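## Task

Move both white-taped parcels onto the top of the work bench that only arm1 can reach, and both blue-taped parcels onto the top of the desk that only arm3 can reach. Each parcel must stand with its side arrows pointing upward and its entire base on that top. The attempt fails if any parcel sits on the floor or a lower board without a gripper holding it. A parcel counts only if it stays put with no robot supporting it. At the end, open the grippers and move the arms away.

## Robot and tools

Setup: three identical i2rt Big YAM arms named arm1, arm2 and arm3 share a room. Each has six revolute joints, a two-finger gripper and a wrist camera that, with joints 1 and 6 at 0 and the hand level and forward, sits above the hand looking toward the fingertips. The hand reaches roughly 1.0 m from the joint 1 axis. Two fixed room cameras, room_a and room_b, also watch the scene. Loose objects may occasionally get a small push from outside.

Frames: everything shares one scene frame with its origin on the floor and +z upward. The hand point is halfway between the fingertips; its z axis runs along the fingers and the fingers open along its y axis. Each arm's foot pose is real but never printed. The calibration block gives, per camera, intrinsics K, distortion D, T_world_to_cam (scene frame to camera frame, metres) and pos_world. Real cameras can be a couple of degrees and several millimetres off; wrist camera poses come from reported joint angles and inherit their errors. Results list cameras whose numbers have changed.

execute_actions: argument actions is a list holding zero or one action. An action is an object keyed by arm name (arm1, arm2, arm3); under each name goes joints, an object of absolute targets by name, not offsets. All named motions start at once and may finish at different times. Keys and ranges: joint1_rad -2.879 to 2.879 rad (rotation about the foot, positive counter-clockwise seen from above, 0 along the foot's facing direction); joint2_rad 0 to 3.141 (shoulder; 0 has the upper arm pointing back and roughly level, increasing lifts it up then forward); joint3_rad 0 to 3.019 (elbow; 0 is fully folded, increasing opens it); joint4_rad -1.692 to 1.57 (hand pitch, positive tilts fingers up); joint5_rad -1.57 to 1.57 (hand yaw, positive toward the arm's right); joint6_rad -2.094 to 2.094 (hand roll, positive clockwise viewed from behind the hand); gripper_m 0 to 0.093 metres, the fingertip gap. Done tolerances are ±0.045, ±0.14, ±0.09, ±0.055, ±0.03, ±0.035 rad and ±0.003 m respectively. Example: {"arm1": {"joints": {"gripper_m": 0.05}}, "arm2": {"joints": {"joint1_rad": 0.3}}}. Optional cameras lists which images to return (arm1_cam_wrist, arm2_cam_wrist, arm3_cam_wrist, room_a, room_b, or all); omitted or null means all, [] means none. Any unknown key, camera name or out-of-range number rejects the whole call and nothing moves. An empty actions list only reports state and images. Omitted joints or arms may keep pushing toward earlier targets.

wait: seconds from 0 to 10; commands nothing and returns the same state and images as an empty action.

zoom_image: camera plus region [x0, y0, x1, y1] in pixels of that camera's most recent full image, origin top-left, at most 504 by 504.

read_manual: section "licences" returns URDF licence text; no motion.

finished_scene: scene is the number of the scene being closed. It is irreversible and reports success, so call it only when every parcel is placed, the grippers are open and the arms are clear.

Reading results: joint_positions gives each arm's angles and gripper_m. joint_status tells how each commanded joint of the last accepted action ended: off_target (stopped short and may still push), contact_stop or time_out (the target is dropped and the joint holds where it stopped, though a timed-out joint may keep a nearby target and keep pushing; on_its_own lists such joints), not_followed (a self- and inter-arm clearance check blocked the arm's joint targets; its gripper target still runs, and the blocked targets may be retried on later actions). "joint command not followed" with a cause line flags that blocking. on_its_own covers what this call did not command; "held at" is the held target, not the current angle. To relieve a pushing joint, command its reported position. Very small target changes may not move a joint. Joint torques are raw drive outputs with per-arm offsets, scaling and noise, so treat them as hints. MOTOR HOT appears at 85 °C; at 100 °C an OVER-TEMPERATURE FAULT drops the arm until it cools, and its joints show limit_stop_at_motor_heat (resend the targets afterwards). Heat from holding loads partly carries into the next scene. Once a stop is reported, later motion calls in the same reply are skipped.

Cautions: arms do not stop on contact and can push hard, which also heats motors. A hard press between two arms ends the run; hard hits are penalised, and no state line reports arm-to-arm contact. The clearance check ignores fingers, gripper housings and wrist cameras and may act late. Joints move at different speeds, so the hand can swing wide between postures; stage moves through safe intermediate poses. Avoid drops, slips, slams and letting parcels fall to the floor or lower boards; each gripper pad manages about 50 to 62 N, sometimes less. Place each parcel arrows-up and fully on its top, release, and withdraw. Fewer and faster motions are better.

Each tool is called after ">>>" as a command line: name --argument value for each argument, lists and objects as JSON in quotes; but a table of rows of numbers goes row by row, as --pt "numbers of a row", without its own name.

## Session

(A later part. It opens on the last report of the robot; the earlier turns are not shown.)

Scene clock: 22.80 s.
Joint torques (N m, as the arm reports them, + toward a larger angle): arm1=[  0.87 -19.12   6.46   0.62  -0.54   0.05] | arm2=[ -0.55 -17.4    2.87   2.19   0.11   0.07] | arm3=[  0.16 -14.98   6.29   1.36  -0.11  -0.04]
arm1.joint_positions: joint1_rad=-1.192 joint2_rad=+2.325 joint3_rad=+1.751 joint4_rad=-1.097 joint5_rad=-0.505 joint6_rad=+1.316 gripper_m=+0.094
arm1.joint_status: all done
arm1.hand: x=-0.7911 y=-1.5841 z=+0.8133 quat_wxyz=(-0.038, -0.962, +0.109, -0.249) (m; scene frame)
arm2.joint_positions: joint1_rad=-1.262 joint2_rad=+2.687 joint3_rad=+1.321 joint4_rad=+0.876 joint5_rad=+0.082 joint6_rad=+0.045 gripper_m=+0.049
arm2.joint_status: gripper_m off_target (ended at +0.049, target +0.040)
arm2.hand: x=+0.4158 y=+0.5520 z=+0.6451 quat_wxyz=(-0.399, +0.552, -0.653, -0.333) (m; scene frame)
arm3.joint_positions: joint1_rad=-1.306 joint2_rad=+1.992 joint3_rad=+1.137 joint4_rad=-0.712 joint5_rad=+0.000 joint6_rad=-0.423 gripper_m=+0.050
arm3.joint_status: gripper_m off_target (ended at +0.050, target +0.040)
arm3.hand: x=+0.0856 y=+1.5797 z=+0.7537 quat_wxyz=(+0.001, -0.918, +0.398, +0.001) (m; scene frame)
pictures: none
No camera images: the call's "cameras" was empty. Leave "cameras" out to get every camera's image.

>>> execute_actions --actions '[{"arm1": {"joints": {"gripper_m": 0.04}}, "arm2": {"joints": {"joint2_rad": 2.3}}, "arm3": {"joints": {"joint2_rad": 1.6}}}]' --cameras '["room_a", "room_b", "arm2_cam_wrist"]'

>>> zoom_image --camera "room_a" --region '[340, 200, 580, 340]'

>>> zoom_image --camera "room_b" --region '[370, 220, 570, 340]'

Scene clock: 24.93 s.
Joint torques (N m, as the arm reports them, + toward a larger angle): arm1=[  0.9  -19.3    6.48   0.55  -0.54   0.04] | arm2=[ -0.63 -17.14   5.91   1.59   0.08   0.06] | arm3=[  0.1  -12.22  10.58   1.99  -0.1   -0.02]
arm1.joint_positions: joint1_rad=-1.192 joint2_rad=+2.325 joint3_rad=+1.751 joint4_rad=-1.097 joint5_rad=-0.505 joint6_rad=+1.317 gripper_m=+0.049
arm1.joint_status: gripper_m off_target (ended at +0.049, target +0.040)
arm1.hand: x=-0.7910 y=-1.5842 z=+0.8133 quat_wxyz=(-0.038, -0.961, +0.109, -0.249) (m; scene frame)
arm2.joint_positions: joint1_rad=-1.262 joint2_rad=+2.300 joint3_rad=+1.315 joint4_rad=+0.892 joint5_rad=+0.082 joint6_rad=+0.045 gripper_m=+0.049
arm2.joint_status: all done
arm2.hand: x=+0.4207 y=+0.6437 z=+0.9256 quat_wxyz=(-0.509, +0.469, -0.568, -0.446) (m; scene frame)
arm3.joint_positions: joint1_rad=-1.306 joint2_rad=+1.576 joint3_rad=+1.120 joint4_rad=-0.708 joint5_rad=+0.000 joint6_rad=-0.423 gripper_m=+0.050
arm3.joint_status: all done
arm3.hand: x=+0.0718 y=+1.6193 z=+0.9543 quat_wxyz=(+0.149, -0.899, +0.389, +0.135) (m; scene frame)
pictures: arm2_cam_wrist, room_a, room_b
camera_calibration (this result's frames):
arm2_cam_wrist: T_world_to_cam=[[0.98507, -0.169866, -0.0279886, -0.282486], [-0.131747, -0.639172, -0.757695, 1.17393], [0.110817, 0.75007, -0.652009, 0.195157], [0, 0, 0, 1]] pos_world=[0.411303, 0.555975, 1.00882]
Images, in order (width x height): arm2_cam_wrist 896x504, room_a 896x504, room_b 896x504.

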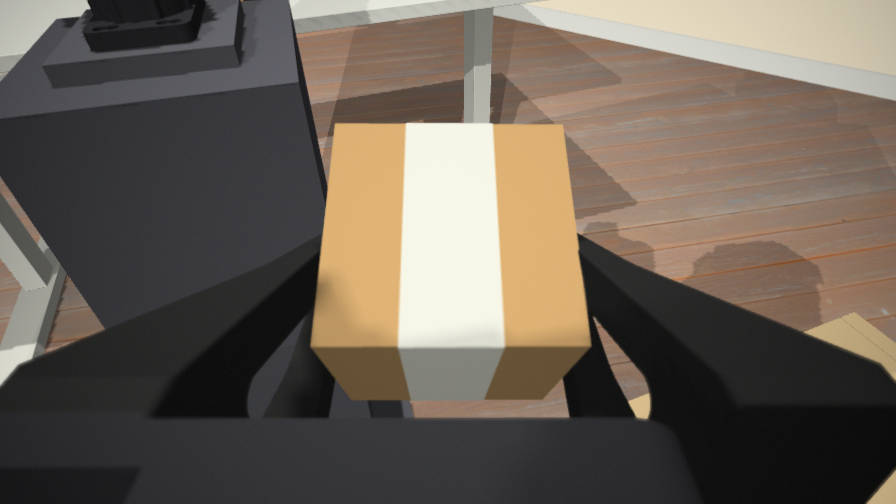

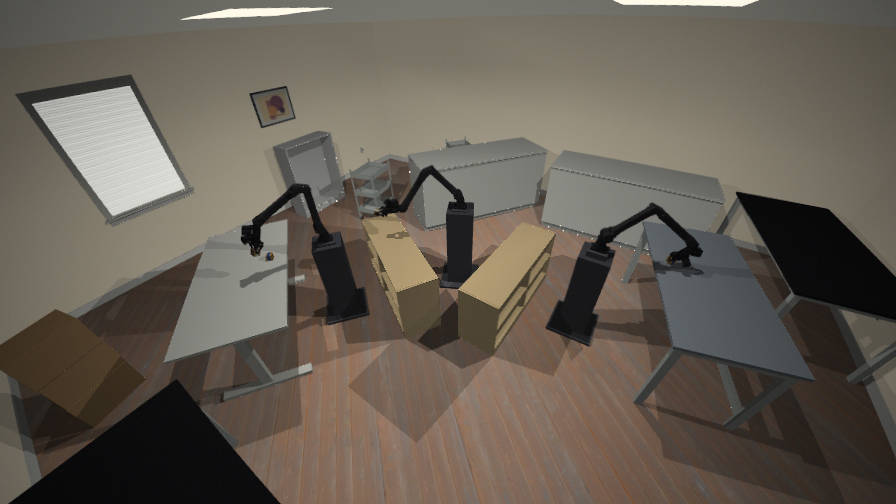

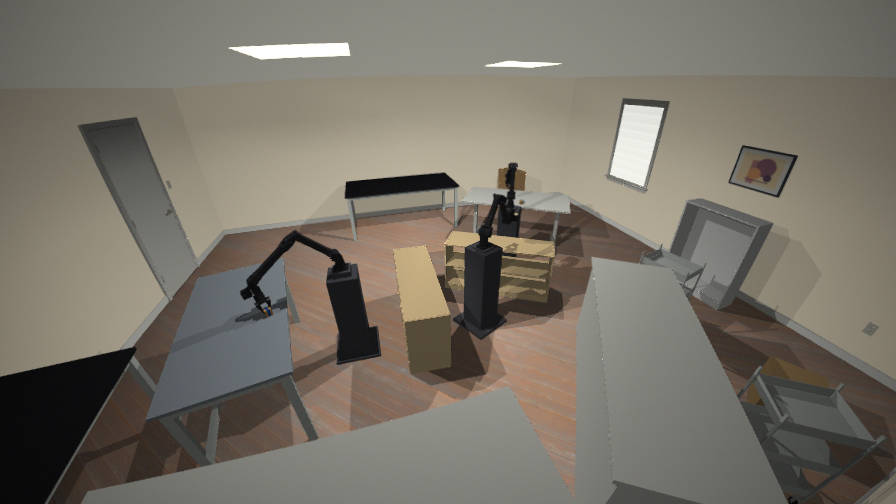

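Region (340, 200, 580, 340) of room_a's 896x504 image, scaled by 2.100, with more detail than that image has; it fills the top 294 rows of this view, and the rest is white.

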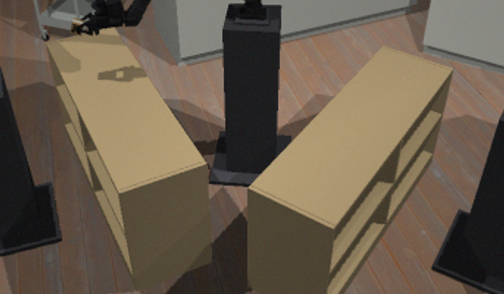

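Region (370, 220, 570, 340) of room_b's 896x504 image, scaled by 2.520, with more detail than that image has; it fills the top 302 rows of this view, and the rest is white.

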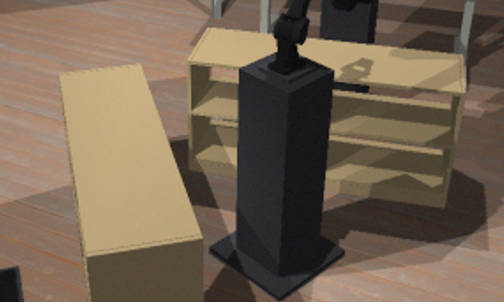

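>>> execute_actions --actions '[{"arm1": {"joints": {"joint2_rad": 1.85}}, "arm2": {"joints": {"joint1_rad": 0.773, "joint2_rad": 2.525, "joint3_rad": 1.86, "joint4_rad": -1.03, "joint5_rad": -0.464, "joint6_rad": 1.226}}, "arm3": {"joints": {"joint1_rad": 1.467, "joint2_rad": 2.127, "joint3_rad": 1.71, "joint4_rad": -1.135, "joint5_rad": 0, "joint6_rad": 0}}}]' --cameras '["room_a", "room_b", "arm2_cam_wrist", "arm3_cam_wrist"]'

Scene clock: 29.77 s.
Joint torques (N m, as the arm reports them, + toward a larger angle): arm1=[  1.03 -17.69   9.39   1.28  -0.47  -0.02] | arm2=[ -0.09 -18.81   5.73  -0.65  -0.06   0.15] | arm3=[  0.17 -22.07   9.84   0.71  -0.02   0.1 ]
arm1.joint_positions: joint1_rad=-1.192 joint2_rad=+1.833 joint3_rad=+1.744 joint4_rad=-1.094 joint5_rad=-0.506 joint6_rad=+1.317 gripper_m=+0.049
arm1.joint_status: all done
arm1.hand: x=-0.7997 y=-1.6064 z=+1.1208 quat_wxyz=(-0.257, -0.951, +0.047, -0.165) (m; scene frame)
arm2.joint_positions: joint1_rad=+0.774 joint2_rad=+2.512 joint3_rad=+1.862 joint4_rad=-1.020 joint5_rad=-0.465 joint6_rad=+1.215 gripper_m=+0.049
arm2.joint_status: all done
arm2.hand: x=-0.2253 y=-0.4478 z=+0.7267 quat_wxyz=(+0.121, +0.885, -0.403, +0.201) (m; scene frame)
arm3.joint_positions: joint1_rad=+1.466 joint2_rad=+2.122 joint3_rad=+1.696 joint4_rad=-1.126 joint5_rad=-0.002 joint6_rad=-0.008 gripper_m=+0.050
arm3.joint_status: all done
arm3.hand: x=+0.2189 y=+0.4860 z=+0.8543 quat_wxyz=(-0.008, -0.718, -0.696, +0.006) (m; scene frame)
pictures: arm2_cam_wrist, arm3_cam_wrist, room_a, room_b
camera_calibration (this result's frames):
arm2_cam_wrist: T_world_to_cam=[[0.758112, 0.650529, -0.0455905, 0.491897], [0.328444, -0.320495, 0.888486, -0.709395], [0.563374, -0.688546, -0.456633, 0.271483], [0, 0, 0, 1]] pos_world=[-0.292863, -0.360422, 0.776682]
arm3_cam_wrist: T_world_to_cam=[[-0.999483, 0.0303777, -0.0105766, 0.211836], [0.0192302, 0.827883, 0.560571, -0.881423], [0.025785, 0.560078, -0.828039, 0.552305], [0, 0, 0, 1]] pos_world=[0.214435, 0.413946, 0.953671]
Images, in order (width x height): arm2_cam_wrist 896x504, arm3_cam_wrist 896x504, room_a 896x504, room_b 896x504.

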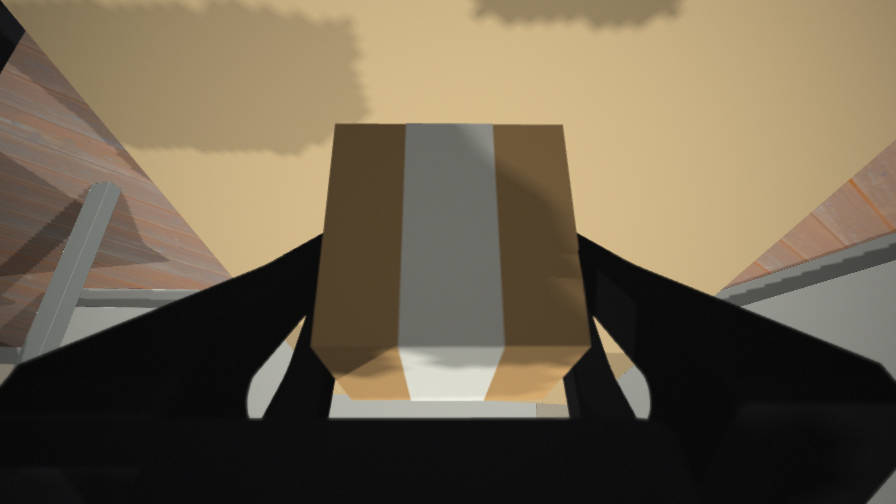

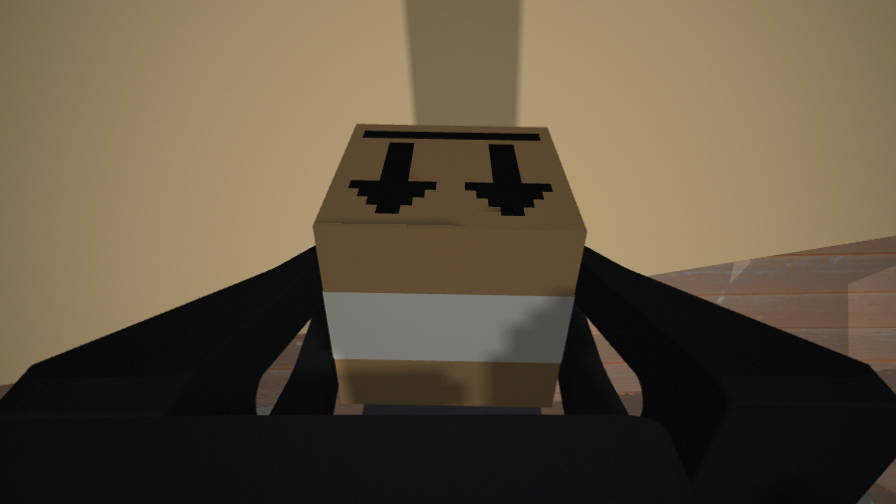

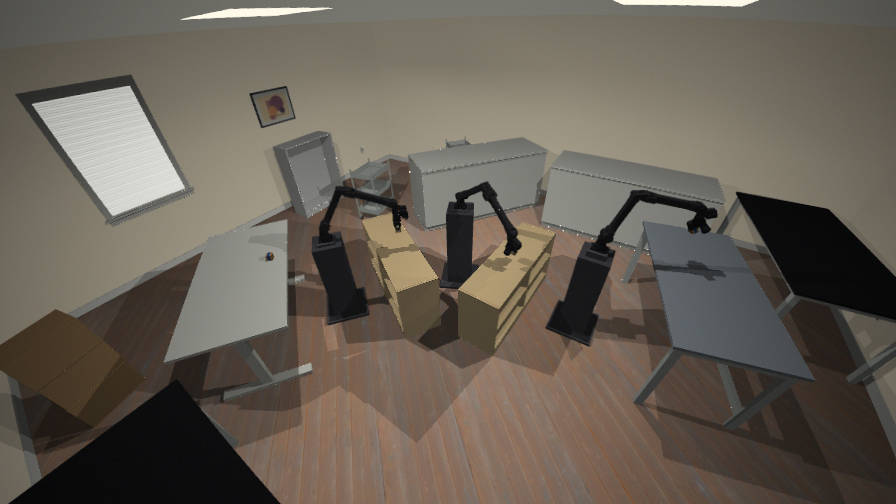

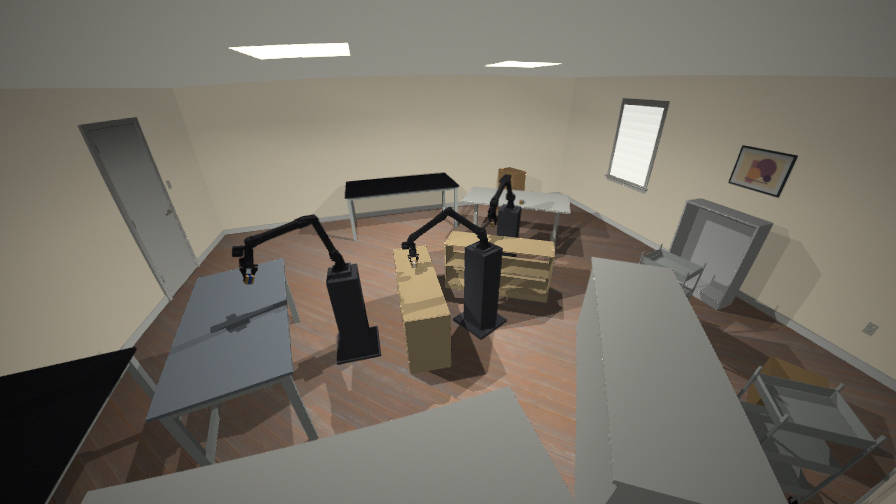

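>>> execute_actions --actions '[{"arm1": {"joints": {"joint1_rad": 1.22, "joint2_rad": 1.9, "joint3_rad": 1.30, "joint4_rad": 0.62, "joint5_rad": 0, "joint6_rad": 0}}, "arm2": {"joints": {"joint2_rad": 2.645, "joint3_rad": 1.905, "joint4_rad": -0.965, "joint6_rad": 1.235}}, "arm3": {"joints": {"joint2_rad": 2.43, "joint3_rad": 1.665, "joint4_rad": -0.78}}}]' --cameras '["arm2_cam_wrist", "arm3_cam_wrist"]'

Scene clock: 33.23 s.
Joint torques (N m, as the arm reports them, + toward a larger angle): arm1=[ -0.85 -20.03   8.6    2.64   0.05  -0.14] | arm2=[ -0.24 -20.39   6.73  -0.13  -0.05   0.15] | arm3=[ -0.18 -24.26   8.05   1.34  -0.03   0.1 ]
arm1.joint_positions: joint1_rad=+1.229 joint2_rad=+1.910 joint3_rad=+1.298 joint4_rad=+0.603 joint5_rad=-0.002 joint6_rad=+0.009 gripper_m=+0.049
arm1.joint_status: all done
arm1.hand: x=+0.1214 y=-0.6867 z=+1.1316 quat_wxyz=(-0.689, +0.135, -0.697, -0.145) (m; scene frame)
arm2.joint_positions: joint1_rad=+0.771 joint2_rad=+2.655 joint3_rad=+1.882 joint4_rad=-0.972 joint5_rad=-0.465 joint6_rad=+1.224 gripper_m=+0.049
arm2.joint_status: all done
arm2.hand: x=-0.1998 y=-0.4355 z=+0.6422 quat_wxyz=(+0.093, +0.877, -0.415, +0.226) (m; scene frame)
arm3.joint_positions: joint1_rad=+1.466 joint2_rad=+2.437 joint3_rad=+1.649 joint4_rad=-0.790 joint5_rad=-0.001 joint6_rad=-0.007 gripper_m=+0.050
arm3.joint_status: all done
arm3.hand: x=+0.2194 y=+0.4941 z=+0.6480 quat_wxyz=(+0.001, -0.719, -0.695, -0.003) (m; scene frame)
pictures: arm2_cam_wrist, arm3_cam_wrist
camera_calibration (this result's frames):
arm2_cam_wrist: T_world_to_cam=[[0.765623, 0.64256, 0.0306258, 0.409842], [0.258823, -0.351279, 0.899785, -0.67337], [0.588924, -0.68097, -0.435257, 0.221633], [0, 0, 0, 1]] pos_world=[-0.270026, -0.348963, 0.689804]
arm3_cam_wrist: T_world_to_cam=[[-0.999453, 0.0313817, -0.0104188, 0.209267], [0.0194837, 0.813495, 0.581245, -0.778847], [0.0267161, 0.580724, -0.813662, 0.357146], [0, 0, 0, 1]] pos_world=[0.214785, 0.419618, 0.745477]
Images, in order (width x height): arm2_cam_wrist 896x504, arm3_cam_wrist 896x504.

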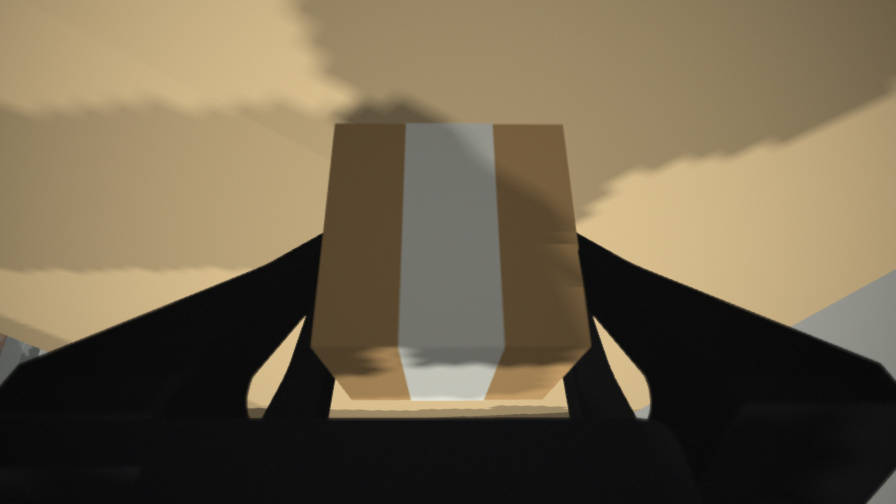

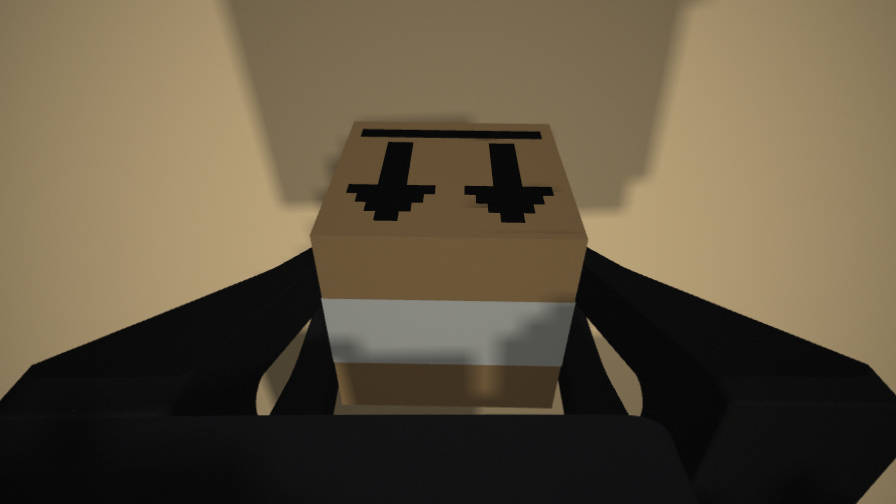

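>>> execute_actions --actions '[{"arm1": {"joints": {"joint2_rad": 2.61, "joint3_rad": 1.42, "joint4_rad": 0.73}}, "arm2": {"joints": {"gripper_m": 0.093}}, "arm3": {"joints": {"gripper_m": 0.093}}}]' --cameras '["arm1_cam_wrist", "arm2_cam_wrist", "arm3_cam_wrist"]'

Scene clock: 35.07 s.
Joint torques (N m, as the arm reports them, + toward a larger angle): arm1=[ -0.96 -22.65   5.92   1.9    0.05  -0.15] | arm2=[ -0.18 -20.47   6.75  -0.11  -0.05   0.15] | arm3=[ -0.17 -24.24   8.04   1.34  -0.03   0.09]
arm1.joint_positions: joint1_rad=+1.229 joint2_rad=+2.627 joint3_rad=+1.394 joint4_rad=+0.731 joint5_rad=-0.002 joint6_rad=+0.009 gripper_m=+0.049
arm1.joint_status: all done
arm1.hand: x=+0.0802 y=-0.7002 z=+0.6672 quat_wxyz=(-0.498, +0.164, -0.844, -0.107) (m; scene frame)
arm2.joint_positions: joint1_rad=+0.771 joint2_rad=+2.655 joint3_rad=+1.882 joint4_rad=-0.972 joint5_rad=-0.465 joint6_rad=+1.224 gripper_m=+0.093
arm2.joint_status: all done
arm2.hand: x=-0.1998 y=-0.4355 z=+0.6422 quat_wxyz=(+0.093, +0.876, -0.415, +0.226) (m; scene frame)
arm3.joint_positions: joint1_rad=+1.466 joint2_rad=+2.437 joint3_rad=+1.649 joint4_rad=-0.790 joint5_rad=-0.001 joint6_rad=-0.006 gripper_m=+0.093
arm3.joint_status: all done
arm3.hand: x=+0.2194 y=+0.4941 z=+0.6480 quat_wxyz=(+0.001, -0.719, -0.695, -0.003) (m; scene frame)
pictures: arm1_cam_wrist, arm2_cam_wrist, arm3_cam_wrist
camera_calibration (this result's frames):
arm1_cam_wrist: T_world_to_cam=[[0.379749, -0.924692, -0.0271109, -0.660799], [-0.839195, -0.332009, -0.430722, 0.125442], [0.389284, 0.186318, -0.902078, 0.82276], [0, 0, 0, 1]] pos_world=[0.0359216, -0.722682, 0.778309]
arm2_cam_wrist: T_world_to_cam=[[0.765835, 0.642299, 0.0308066, 0.409654], [0.258585, -0.351476, 0.899777, -0.673498], [0.588754, -0.681114, -0.435261, 0.221539], [0, 0, 0, 1]] pos_world=[-0.270003, -0.348945, 0.689805]
arm3_cam_wrist: T_world_to_cam=[[-0.999441, 0.031763, -0.0104166, 0.209074], [0.0197952, 0.813487, 0.581246, -0.778912], [0.0269359, 0.580715, -0.813661, 0.357102], [0, 0, 0, 1]] pos_world=[0.214757, 0.419619, 0.745477]
Images, in order (width x height): arm1_cam_wrist 896x504, arm2_cam_wrist 896x504, arm3_cam_wrist 896x504.

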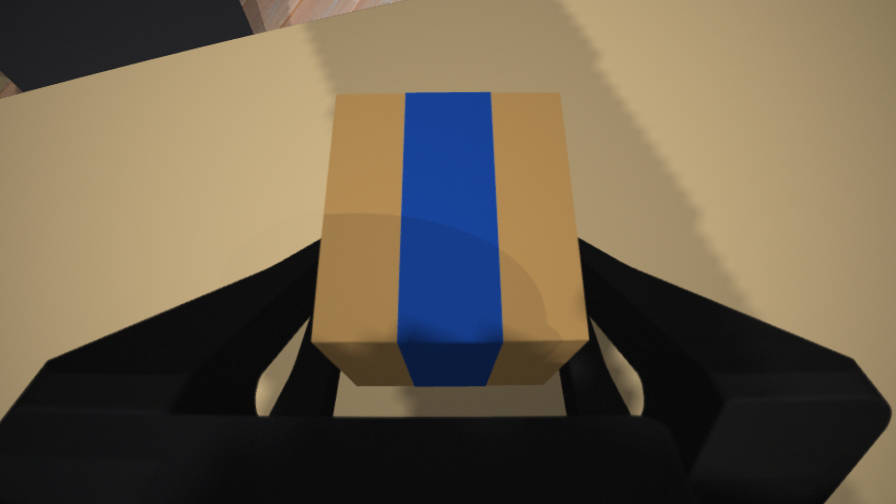

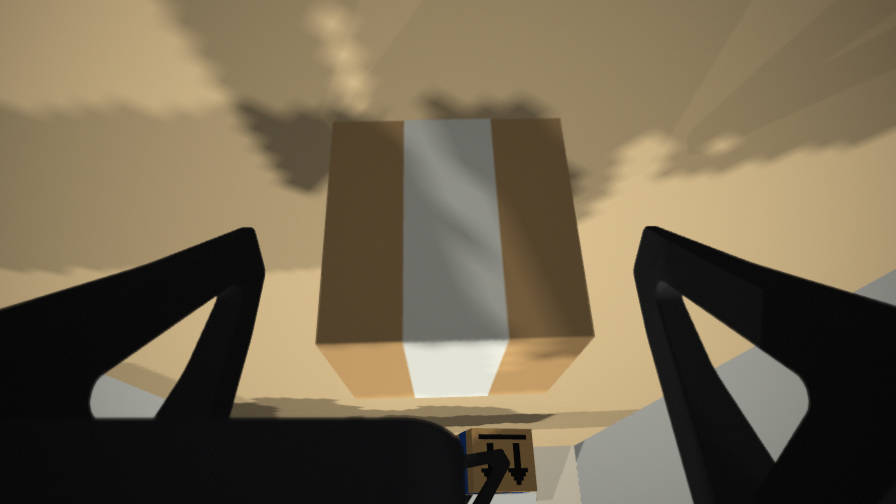

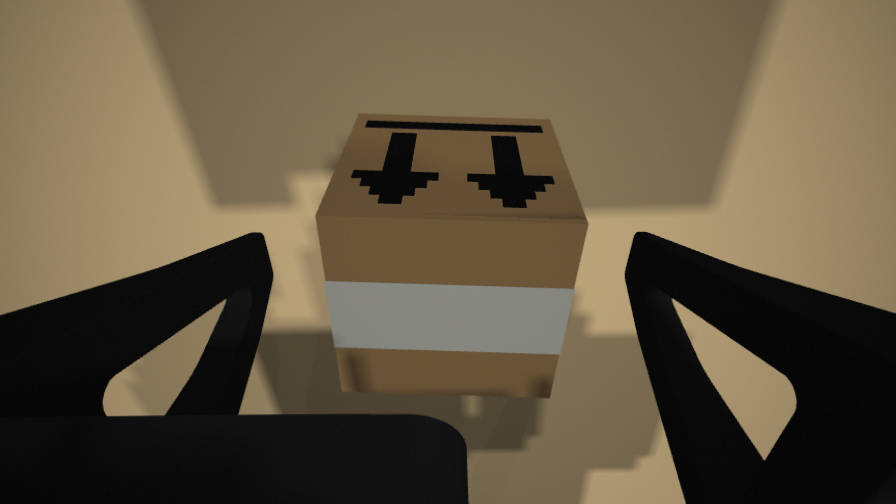

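>>> execute_actions --actions '[{"arm1": {"joints": {"joint2_rad": 2.685}}, "arm2": {"joints": {"joint2_rad": 2.40, "joint4_rad": -1.227}}, "arm3": {"joints": {"joint2_rad": 2.1, "joint4_rad": -1.0}}}]' --cameras '["arm1_cam_wrist", "arm2_cam_wrist"]'

Scene clock: 37.13 s.
Joint torques (N m, as the arm reports them, + toward a larger angle): arm1=[ -0.52 -18.12   5.58   1.73   0.04  -0.14] | arm2=[ -0.25 -19.4    7.03  -0.69  -0.05   0.15] | arm3=[ -0.15 -19.46   9.55   1.02  -0.03   0.1 ]
arm1.joint_positions: joint1_rad=+1.229 joint2_rad=+2.647 joint3_rad=+1.398 joint4_rad=+0.734 joint5_rad=-0.002 joint6_rad=+0.009 gripper_m=+0.049
arm1.joint_status: all done
arm1.hand: x=+0.0754 y=-0.7021 z=+0.6547 quat_wxyz=(-0.493, +0.165, -0.848, -0.106) (m; scene frame)
arm2.joint_positions: joint1_rad=+0.771 joint2_rad=+2.393 joint3_rad=+1.895 joint4_rad=-1.217 joint5_rad=-0.465 joint6_rad=+1.224 gripper_m=+0.093
arm2.joint_status: all done
arm2.hand: x=-0.2255 y=-0.4467 z=+0.8162 quat_wxyz=(+0.104, +0.879, -0.412, +0.217) (m; scene frame)
arm3.joint_positions: joint1_rad=+1.466 joint2_rad=+2.068 joint3_rad=+1.661 joint4_rad=-0.991 joint5_rad=-0.001 joint6_rad=-0.006 gripper_m=+0.093
arm3.joint_status: all done
arm3.hand: x=+0.2178 y=+0.4615 z=+0.8775 quat_wxyz=(-0.061, -0.716, -0.693, +0.062) (m; scene frame)
pictures: arm1_cam_wrist, arm2_cam_wrist
camera_calibration (this result's frames):
arm1_cam_wrist: T_world_to_cam=[[0.379503, -0.924796, -0.0270075, -0.661204], [-0.844537, -0.334352, -0.41829, 0.106005], [0.377803, 0.181551, -0.907912, 0.815015], [0, 0, 0, 1]] pos_world=[0.0325389, -0.724003, 0.766445]
arm2_cam_wrist: T_world_to_cam=[[0.766218, 0.642576, 0.0025047, 0.454507], [0.283395, -0.341418, 0.89617, -0.81429], [0.576712, -0.685952, -0.443704, 0.306844], [0, 0, 0, 1]] pos_world=[-0.294447, -0.359589, 0.864752]
Images, in order (width x height): arm1_cam_wrist 896x504, arm2_cam_wrist 896x504.

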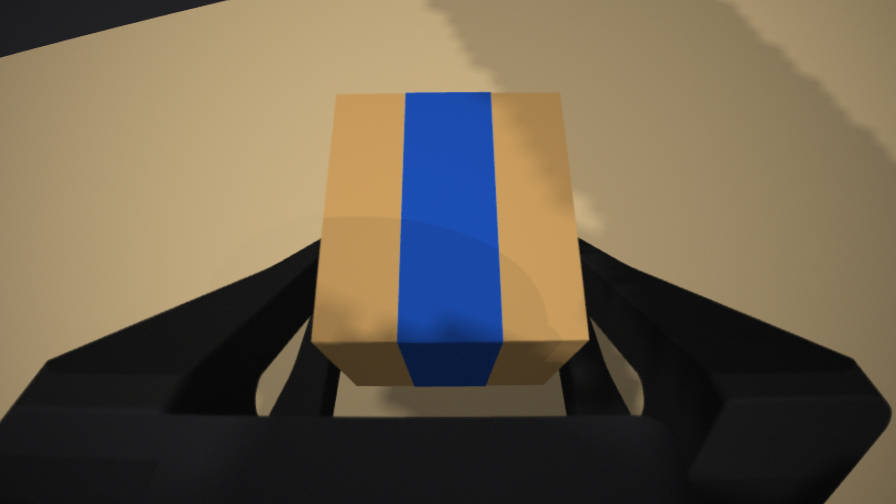

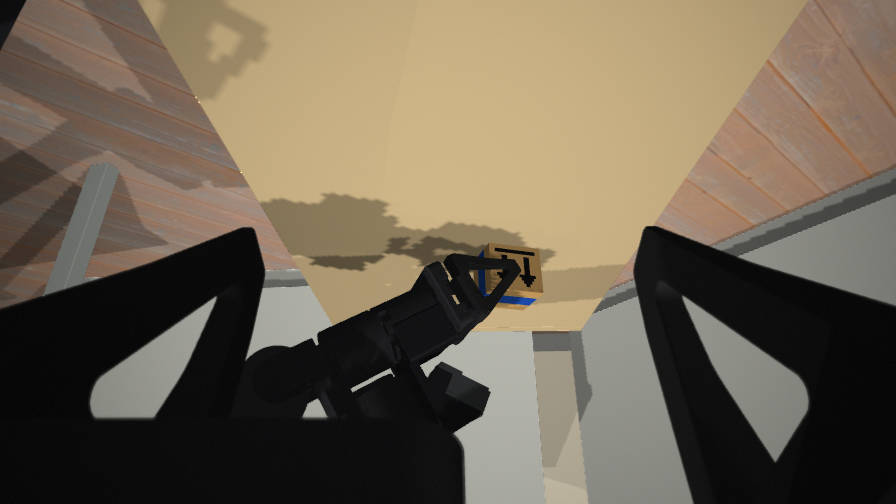

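>>> execute_actions --actions '[{"arm1": {"joints": {"joint2_rad": 2.70}}, "arm2": {"joints": {"joint1_rad": 1.519, "joint2_rad": 2.09, "joint3_rad": 1.73, "joint4_rad": -1.208, "joint5_rad": 0, "joint6_rad": -0.838}}, "arm3": {"joints": {"joint1_rad": 1.92, "joint2_rad": 1.2, "joint3_rad": 0.9, "joint4_rad": -0.9}}}]' --cameras '["arm1_cam_wrist"]'

Scene clock: 40.43 s.
Joint torques (N m, as the arm reports them, + toward a larger angle): arm1=[ -0.46 -16.92   5.57   1.75   0.05  -0.15] | arm2=[  0.19 -16.95   7.19   0.02   0.09  -0.14] | arm3=[-0.12 -9.66  9.72  1.78 -0.05  0.08]
arm1.joint_positions: joint1_rad=+1.229 joint2_rad=+2.648 joint3_rad=+1.398 joint4_rad=+0.734 joint5_rad=-0.002 joint6_rad=+0.009 gripper_m=+0.049
arm1.joint_status: all done
arm1.hand: x=+0.0751 y=-0.7022 z=+0.6542 quat_wxyz=(-0.492, +0.165, -0.848, -0.106) (m; scene frame)
arm2.joint_positions: joint1_rad=+1.515 joint2_rad=+2.079 joint3_rad=+1.729 joint4_rad=-1.209 joint5_rad=-0.001 joint6_rad=-0.826 gripper_m=+0.093
arm2.joint_status: all done
arm2.hand: x=+0.0766 y=-0.6999 z=+0.9373 quat_wxyz=(+0.003, +0.559, +0.829, +0.000) (m; scene frame)
arm3.joint_positions: joint1_rad=+1.917 joint2_rad=+1.211 joint3_rad=+0.901 joint4_rad=-0.902 joint5_rad=-0.001 joint6_rad=-0.005 gripper_m=+0.093
arm3.joint_status: all done
arm3.hand: x=+0.4044 y=+0.7474 z=+1.0029 quat_wxyz=(-0.150, -0.537, -0.825, +0.098) (m; scene frame)
pictures: arm1_cam_wrist
camera_calibration (this result's frames):
arm1_cam_wrist: T_world_to_cam=[[0.379489, -0.924802, -0.0270017, -0.661224], [-0.844829, -0.33448, -0.417597, 0.105008], [0.377163, 0.181286, -0.908231, 0.814716], [0, 0, 0, 1]] pos_world=[0.03236, -0.724074, 0.765947]
Images, in order (width x height): arm1_cam_wrist 896x504.

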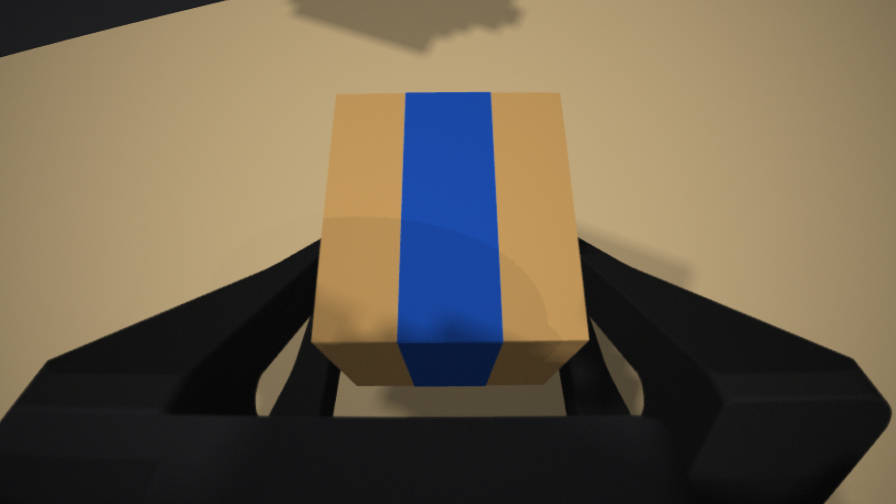

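>>> execute_actions --actions '[{"arm1": {"joints": {"joint2_rad": 2.66, "gripper_m": 0.093}}}]' --cameras '["arm1_cam_wrist", "arm2_cam_wrist"]'

Scene clock: 41.17 s.
Joint torques (N m, as the arm reports them, + toward a larger angle): arm1=[ -0.56 -20.17   5.55   1.71   0.04  -0.14] | arm2=[  0.12 -16.68   7.18  -0.01   0.09  -0.13] | arm3=[-0.04 -9.72  9.71  1.77 -0.05  0.08]
arm1.joint_positions: joint1_rad=+1.229 joint2_rad=+2.648 joint3_rad=+1.398 joint4_rad=+0.734 joint5_rad=-0.002 joint6_rad=+0.009 gripper_m=+0.093
arm1.joint_status: all done
arm1.hand: x=+0.0751 y=-0.7022 z=+0.6542 quat_wxyz=(-0.492, +0.165, -0.848, -0.106) (m; scene frame)
arm2.joint_positions: joint1_rad=+1.515 joint2_rad=+2.079 joint3_rad=+1.729 joint4_rad=-1.209 joint5_rad=-0.001 joint6_rad=-0.827 gripper_m=+0.093
arm2.joint_status: not commanded
arm2.hand: x=+0.0766 y=-0.6999 z=+0.9373 quat_wxyz=(+0.003, +0.559, +0.829, +0.000) (m; scene frame)
arm3.joint_positions: joint1_rad=+1.917 joint2_rad=+1.211 joint3_rad=+0.901 joint4_rad=-0.902 joint5_rad=-0.001 joint6_rad=-0.005 gripper_m=+0.093
arm3.joint_status: not commanded
arm3.hand: x=+0.4044 y=+0.7474 z=+1.0029 quat_wxyz=(-0.150, -0.537, -0.825, +0.098) (m; scene frame)
pictures: arm1_cam_wrist, arm2_cam_wrist
camera_calibration (this result's frames):
arm1_cam_wrist: T_world_to_cam=[[0.379667, -0.924739, -0.0266699, -0.66141], [-0.844711, -0.334766, -0.417606, 0.104804], [0.377248, 0.181079, -0.908237, 0.814569], [0, 0, 0, 1]] pos_world=[0.0323496, -0.724048, 0.765949]
arm2_cam_wrist: T_world_to_cam=[[-0.926711, -0.375745, 0.00474913, -0.199734], [-0.302915, 0.754446, 0.582283, 0.0112277], [-0.222373, 0.538169, -0.812972, 1.27681], [0, 0, 0, 1]] pos_world=[0.102234, -0.770659, 1.03242]
Images, in order (width x height): arm1_cam_wrist 896x504, arm2_cam_wrist 896x504.

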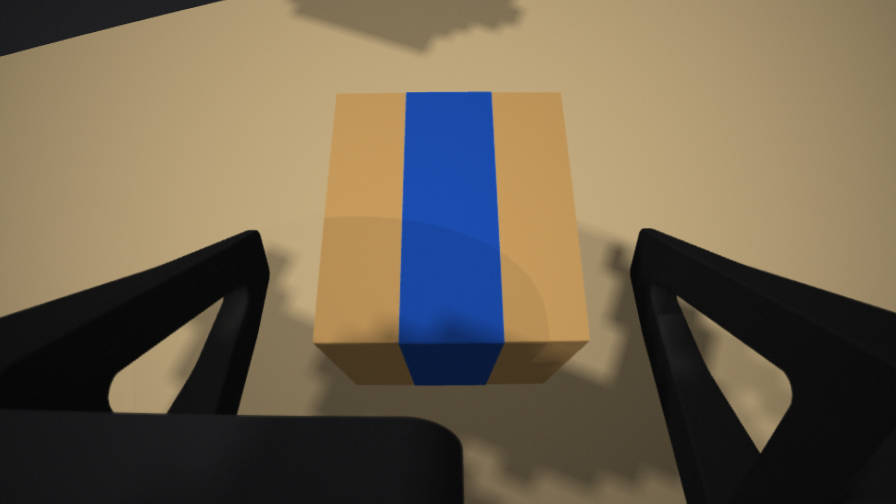

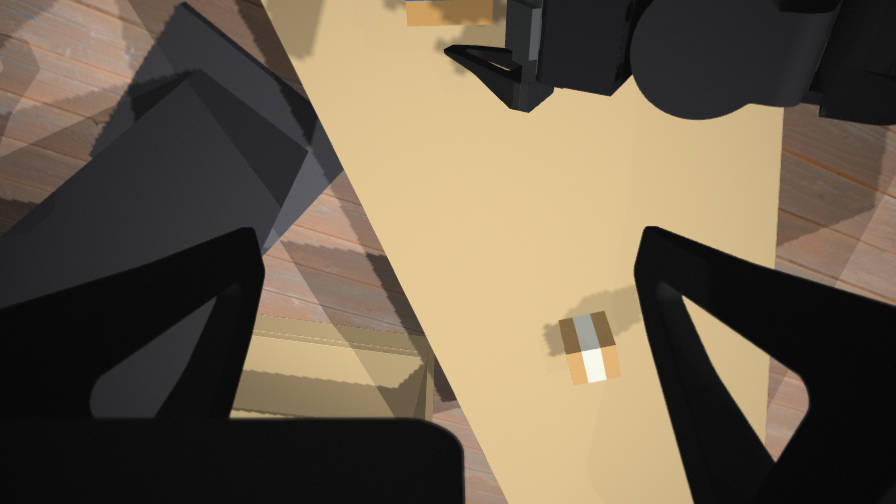

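>>> execute_actions --actions '[{"arm1": {"joints": {"joint2_rad": 2.43, "joint3_rad": 0.995, "joint4_rad": 0.92}}, "arm2": {"joints": {"joint2_rad": 1.96, "joint4_rad": -1.33}}}]' --cameras '["arm1_cam_wrist", "room_a", "room_b"]'

>>> zoom_image --camera "room_a" --region '[470, 235, 540, 285]'

Scene clock: 43.03 s.
Joint torques (N m, as the arm reports them, + toward a larger angle): arm1=[ -0.57 -15.64   2.84   2.21   0.04  -0.15] | arm2=[  0.08 -15.81   7.83  -0.37   0.09  -0.12] | arm3=[-0.02 -9.72  9.71  1.79 -0.04  0.08]
arm1.joint_positions: joint1_rad=+1.229 joint2_rad=+2.406 joint3_rad=+0.991 joint4_rad=+0.915 joint5_rad=-0.002 joint6_rad=+0.009 gripper_m=+0.093
arm1.joint_status: all done
arm1.hand: x=-0.0158 y=-0.7409 z=+0.7268 quat_wxyz=(-0.499, +0.165, -0.844, -0.107) (m; scene frame)
arm2.joint_positions: joint1_rad=+1.515 joint2_rad=+1.945 joint3_rad=+1.724 joint4_rad=-1.320 joint5_rad=-0.001 joint6_rad=-0.827 gripper_m=+0.093
arm2.joint_status: all done
arm2.hand: x=+0.0862 y=-0.6790 z=+1.0152 quat_wxyz=(+0.004, +0.559, +0.829, -0.009) (m; scene frame)
arm3.joint_positions: joint1_rad=+1.917 joint2_rad=+1.211 joint3_rad=+0.901 joint4_rad=-0.902 joint5_rad=-0.001 joint6_rad=-0.005 gripper_m=+0.093
arm3.joint_status: not commanded
arm3.hand: x=+0.4044 y=+0.7474 z=+1.0029 quat_wxyz=(-0.150, -0.537, -0.825, +0.098) (m; scene frame)
pictures: arm1_cam_wrist, room_a, room_b
camera_calibration (this result's frames):
arm1_cam_wrist: T_world_to_cam=[[0.379936, -0.924625, -0.0267819, -0.660594], [-0.838776, -0.332164, -0.431418, 0.0574474], [0.390004, 0.186375, -0.901754, 0.921229], [0, 0, 0, 1]] pos_world=[-0.0601141, -0.763414, 0.837814]
Images, in order (width x height): arm1_cam_wrist 896x504, room_a 896x504, room_b 896x504.

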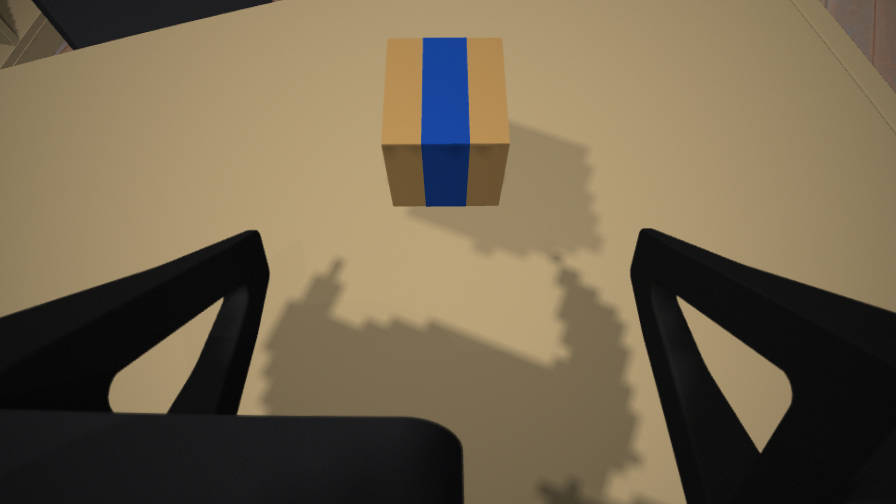

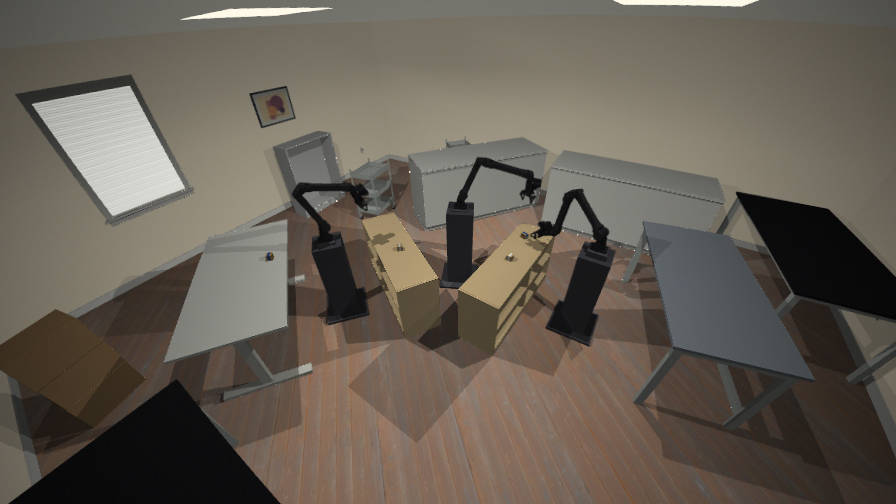

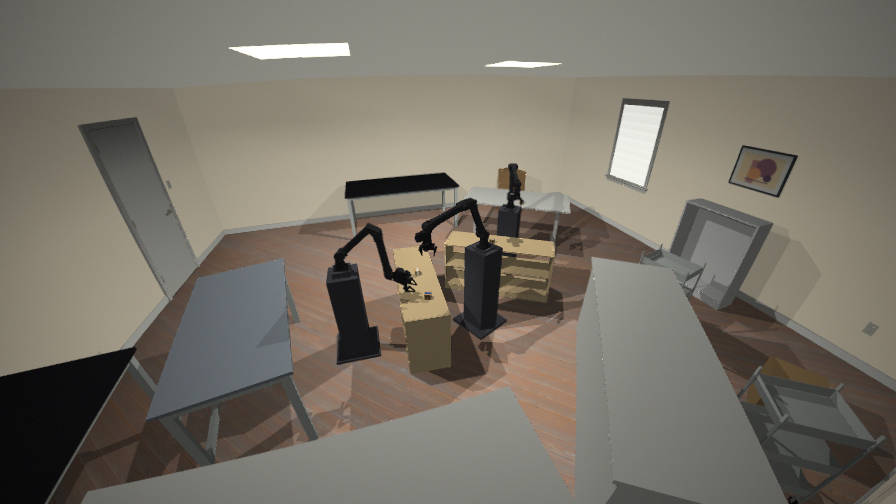

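Region (470, 235, 540, 285) of room_a's 896x504 image, scaled by 7.200, with more detail than that image has; it fills the top 360 rows of this view, and the rest is white.

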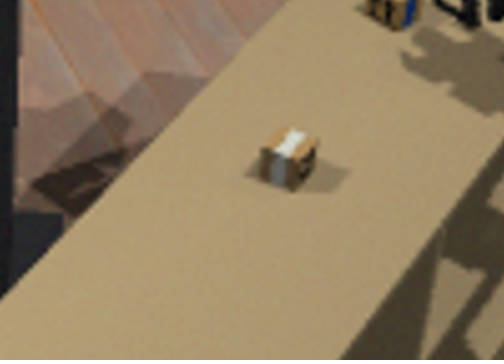

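>>> execute_actions --actions '[{"arm1": {"joints": {"joint1_rad": 1.78, "joint3_rad": 0.85, "joint4_rad": 0.95}}, "arm2": {"joints": {"joint1_rad": 1.525, "joint2_rad": 2.40, "joint3_rad": 1.68, "joint4_rad": -0.835}}}]' --cameras '["arm1_cam_wrist", "arm2_cam_wrist"]'

Scene clock: 45.10 s.
Joint torques (N m, as the arm reports them, + toward a larger angle): arm1=[  0.45 -13.95   1.05   2.19  -0.04  -0.13] | arm2=[  0.34 -17.91   7.02   0.26   0.09  -0.13] | arm3=[-0.05 -9.74  9.71  1.79 -0.04  0.08]
arm1.joint_positions: joint1_rad=+1.785 joint2_rad=+2.406 joint3_rad=+0.852 joint4_rad=+0.940 joint5_rad=-0.001 joint6_rad=+0.007 gripper_m=+0.093
arm1.joint_status: all done
arm1.hand: x=-0.2684 y=-0.5287 z=+0.7007 quat_wxyz=(-0.409, +0.403, -0.790, -0.216) (m; scene frame)
arm2.joint_positions: joint1_rad=+1.518 joint2_rad=+2.402 joint3_rad=+1.660 joint4_rad=-0.845 joint5_rad=-0.001 joint6_rad=-0.827 gripper_m=+0.093
arm2.joint_status: all done
arm2.hand: x=+0.0815 y=-0.6970 z=+0.7178 quat_wxyz=(+0.001, +0.557, +0.830, +0.014) (m; scene frame)
arm3.joint_positions: joint1_rad=+1.917 joint2_rad=+1.211 joint3_rad=+0.901 joint4_rad=-0.902 joint5_rad=-0.001 joint6_rad=-0.005 gripper_m=+0.093
arm3.joint_status: not commanded
arm3.hand: x=+0.4044 y=+0.7474 z=+1.0029 quat_wxyz=(-0.150, -0.537, -0.825, +0.098) (m; scene frame)
pictures: arm1_cam_wrist, arm2_cam_wrist
camera_calibration (this result's frames):
arm1_cam_wrist: T_world_to_cam=[[0.809324, -0.586939, -0.0222933, -0.0784728], [-0.559977, -0.759579, -0.330857, -0.316751], [0.17726, 0.280255, -0.943417, 0.978432], [0, 0, 0, 1]] pos_world=[-0.2873, -0.560866, 0.816521]
arm2_cam_wrist: T_world_to_cam=[[-0.925014, -0.379606, -0.0157864, -0.1812], [-0.313171, 0.738283, 0.597379, 0.11706], [-0.215114, 0.557528, -0.801803, 1.10271], [0, 0, 0, 1]] pos_world=[0.106255, -0.769997, 0.811364]
Images, in order (width x height): arm1_cam_wrist 896x504, arm2_cam_wrist 896x504.

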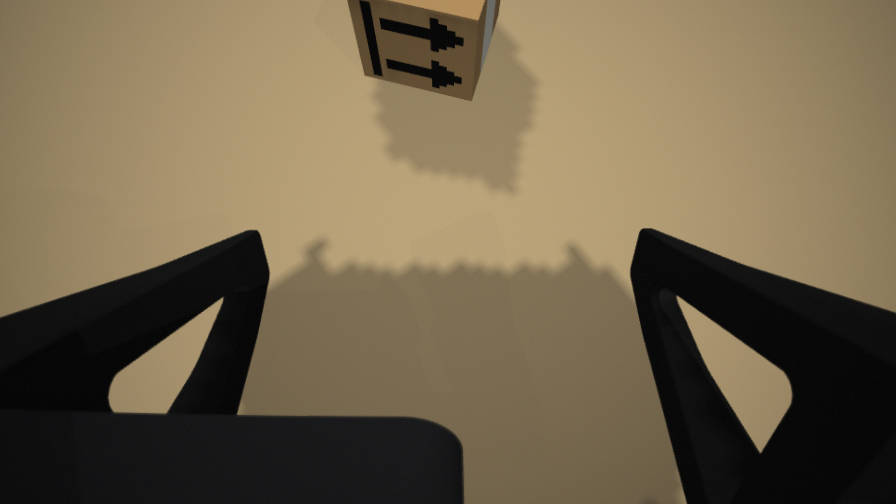

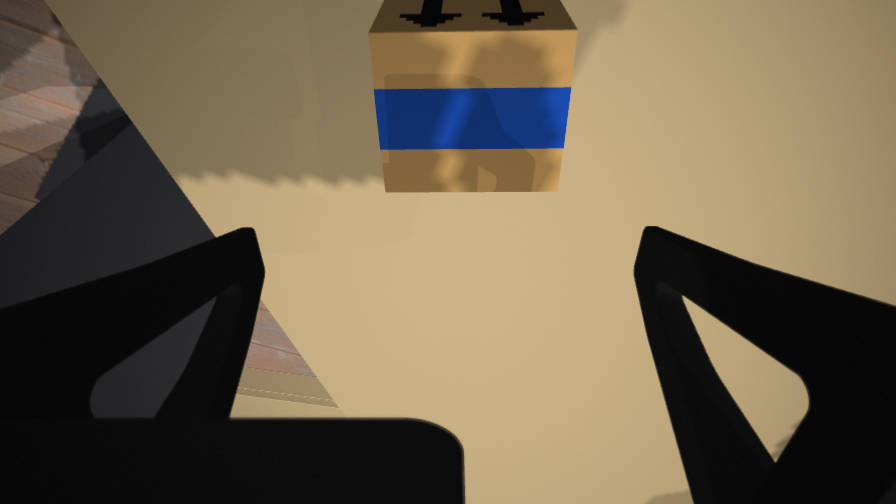

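>>> execute_actions --actions '[{"arm1": {"joints": {"joint1_rad": 1.614, "joint2_rad": 2.1, "joint3_rad": 1.42, "joint4_rad": -0.80, "joint5_rad": -0.52, "joint6_rad": 1.70}}, "arm2": {"joints": {"joint1_rad": 1.542, "joint2_rad": 2.545, "joint3_rad": 1.79, "joint4_rad": -0.785}}}]' --cameras '["arm2_cam_wrist"]'

Scene clock: 48.63 s.
Joint torques (N m, as the arm reports them, + toward a larger angle): arm1=[  1.04 -17.91   6.97   0.42  -0.56   0.07] | arm2=[ -0.1  -19.62   7.18   0.18   0.1   -0.12] | arm3=[ 0.01 -9.71  9.71  1.77 -0.04  0.08]
arm1.joint_positions: joint1_rad=+1.603 joint2_rad=+2.077 joint3_rad=+1.417 joint4_rad=-0.793 joint5_rad=-0.516 joint6_rad=+1.690 gripper_m=+0.093
arm1.joint_status: all done
arm1.hand: x=-0.2236 y=-0.5089 z=+0.8627 quat_wxyz=(+0.224, -0.414, -0.871, -0.141) (m; scene frame)
arm2.joint_positions: joint1_rad=+1.540 joint2_rad=+2.548 joint3_rad=+1.765 joint4_rad=-0.789 joint5_rad=-0.001 joint6_rad=-0.827 gripper_m=+0.093
arm2.joint_status: all done
arm2.hand: x=+0.0868 y=-0.7198 z=+0.6568 quat_wxyz=(+0.002, +0.548, +0.836, +0.006) (m; scene frame)
arm3.joint_positions: joint1_rad=+1.917 joint2_rad=+1.211 joint3_rad=+0.901 joint4_rad=-0.902 joint5_rad=-0.001 joint6_rad=-0.005 gripper_m=+0.093
arm3.joint_status: not commanded
arm3.hand: x=+0.4044 y=+0.7474 z=+1.0029 quat_wxyz=(-0.150, -0.537, -0.825, +0.098) (m; scene frame)
pictures: arm2_cam_wrist
camera_calibration (this result's frames):
arm2_cam_wrist: T_world_to_cam=[[-0.916476, -0.400057, -0.00518617, -0.208322], [-0.325996, 0.739171, 0.589366, 0.179036], [-0.231946, 0.54183, -0.807849, 1.06177], [0, 0, 0, 1]] pos_world=[0.113718, -0.790979, 0.751153]
Images, in order (width x height): arm2_cam_wrist 896x504.

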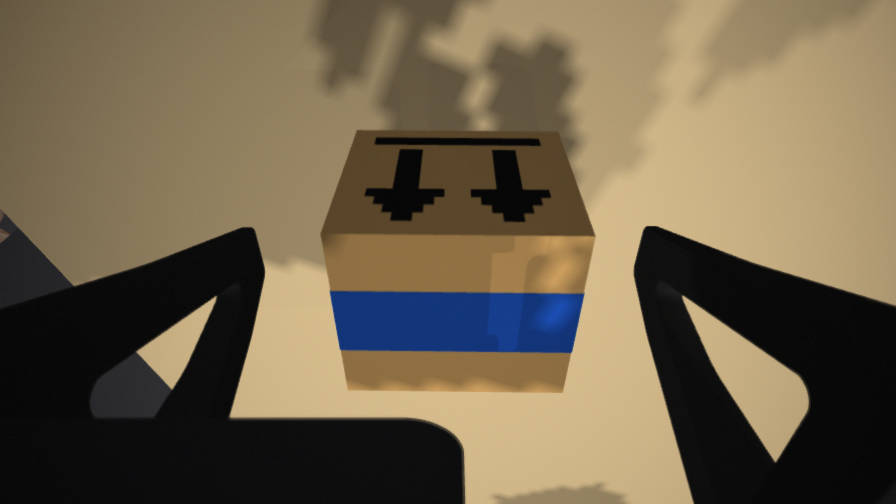

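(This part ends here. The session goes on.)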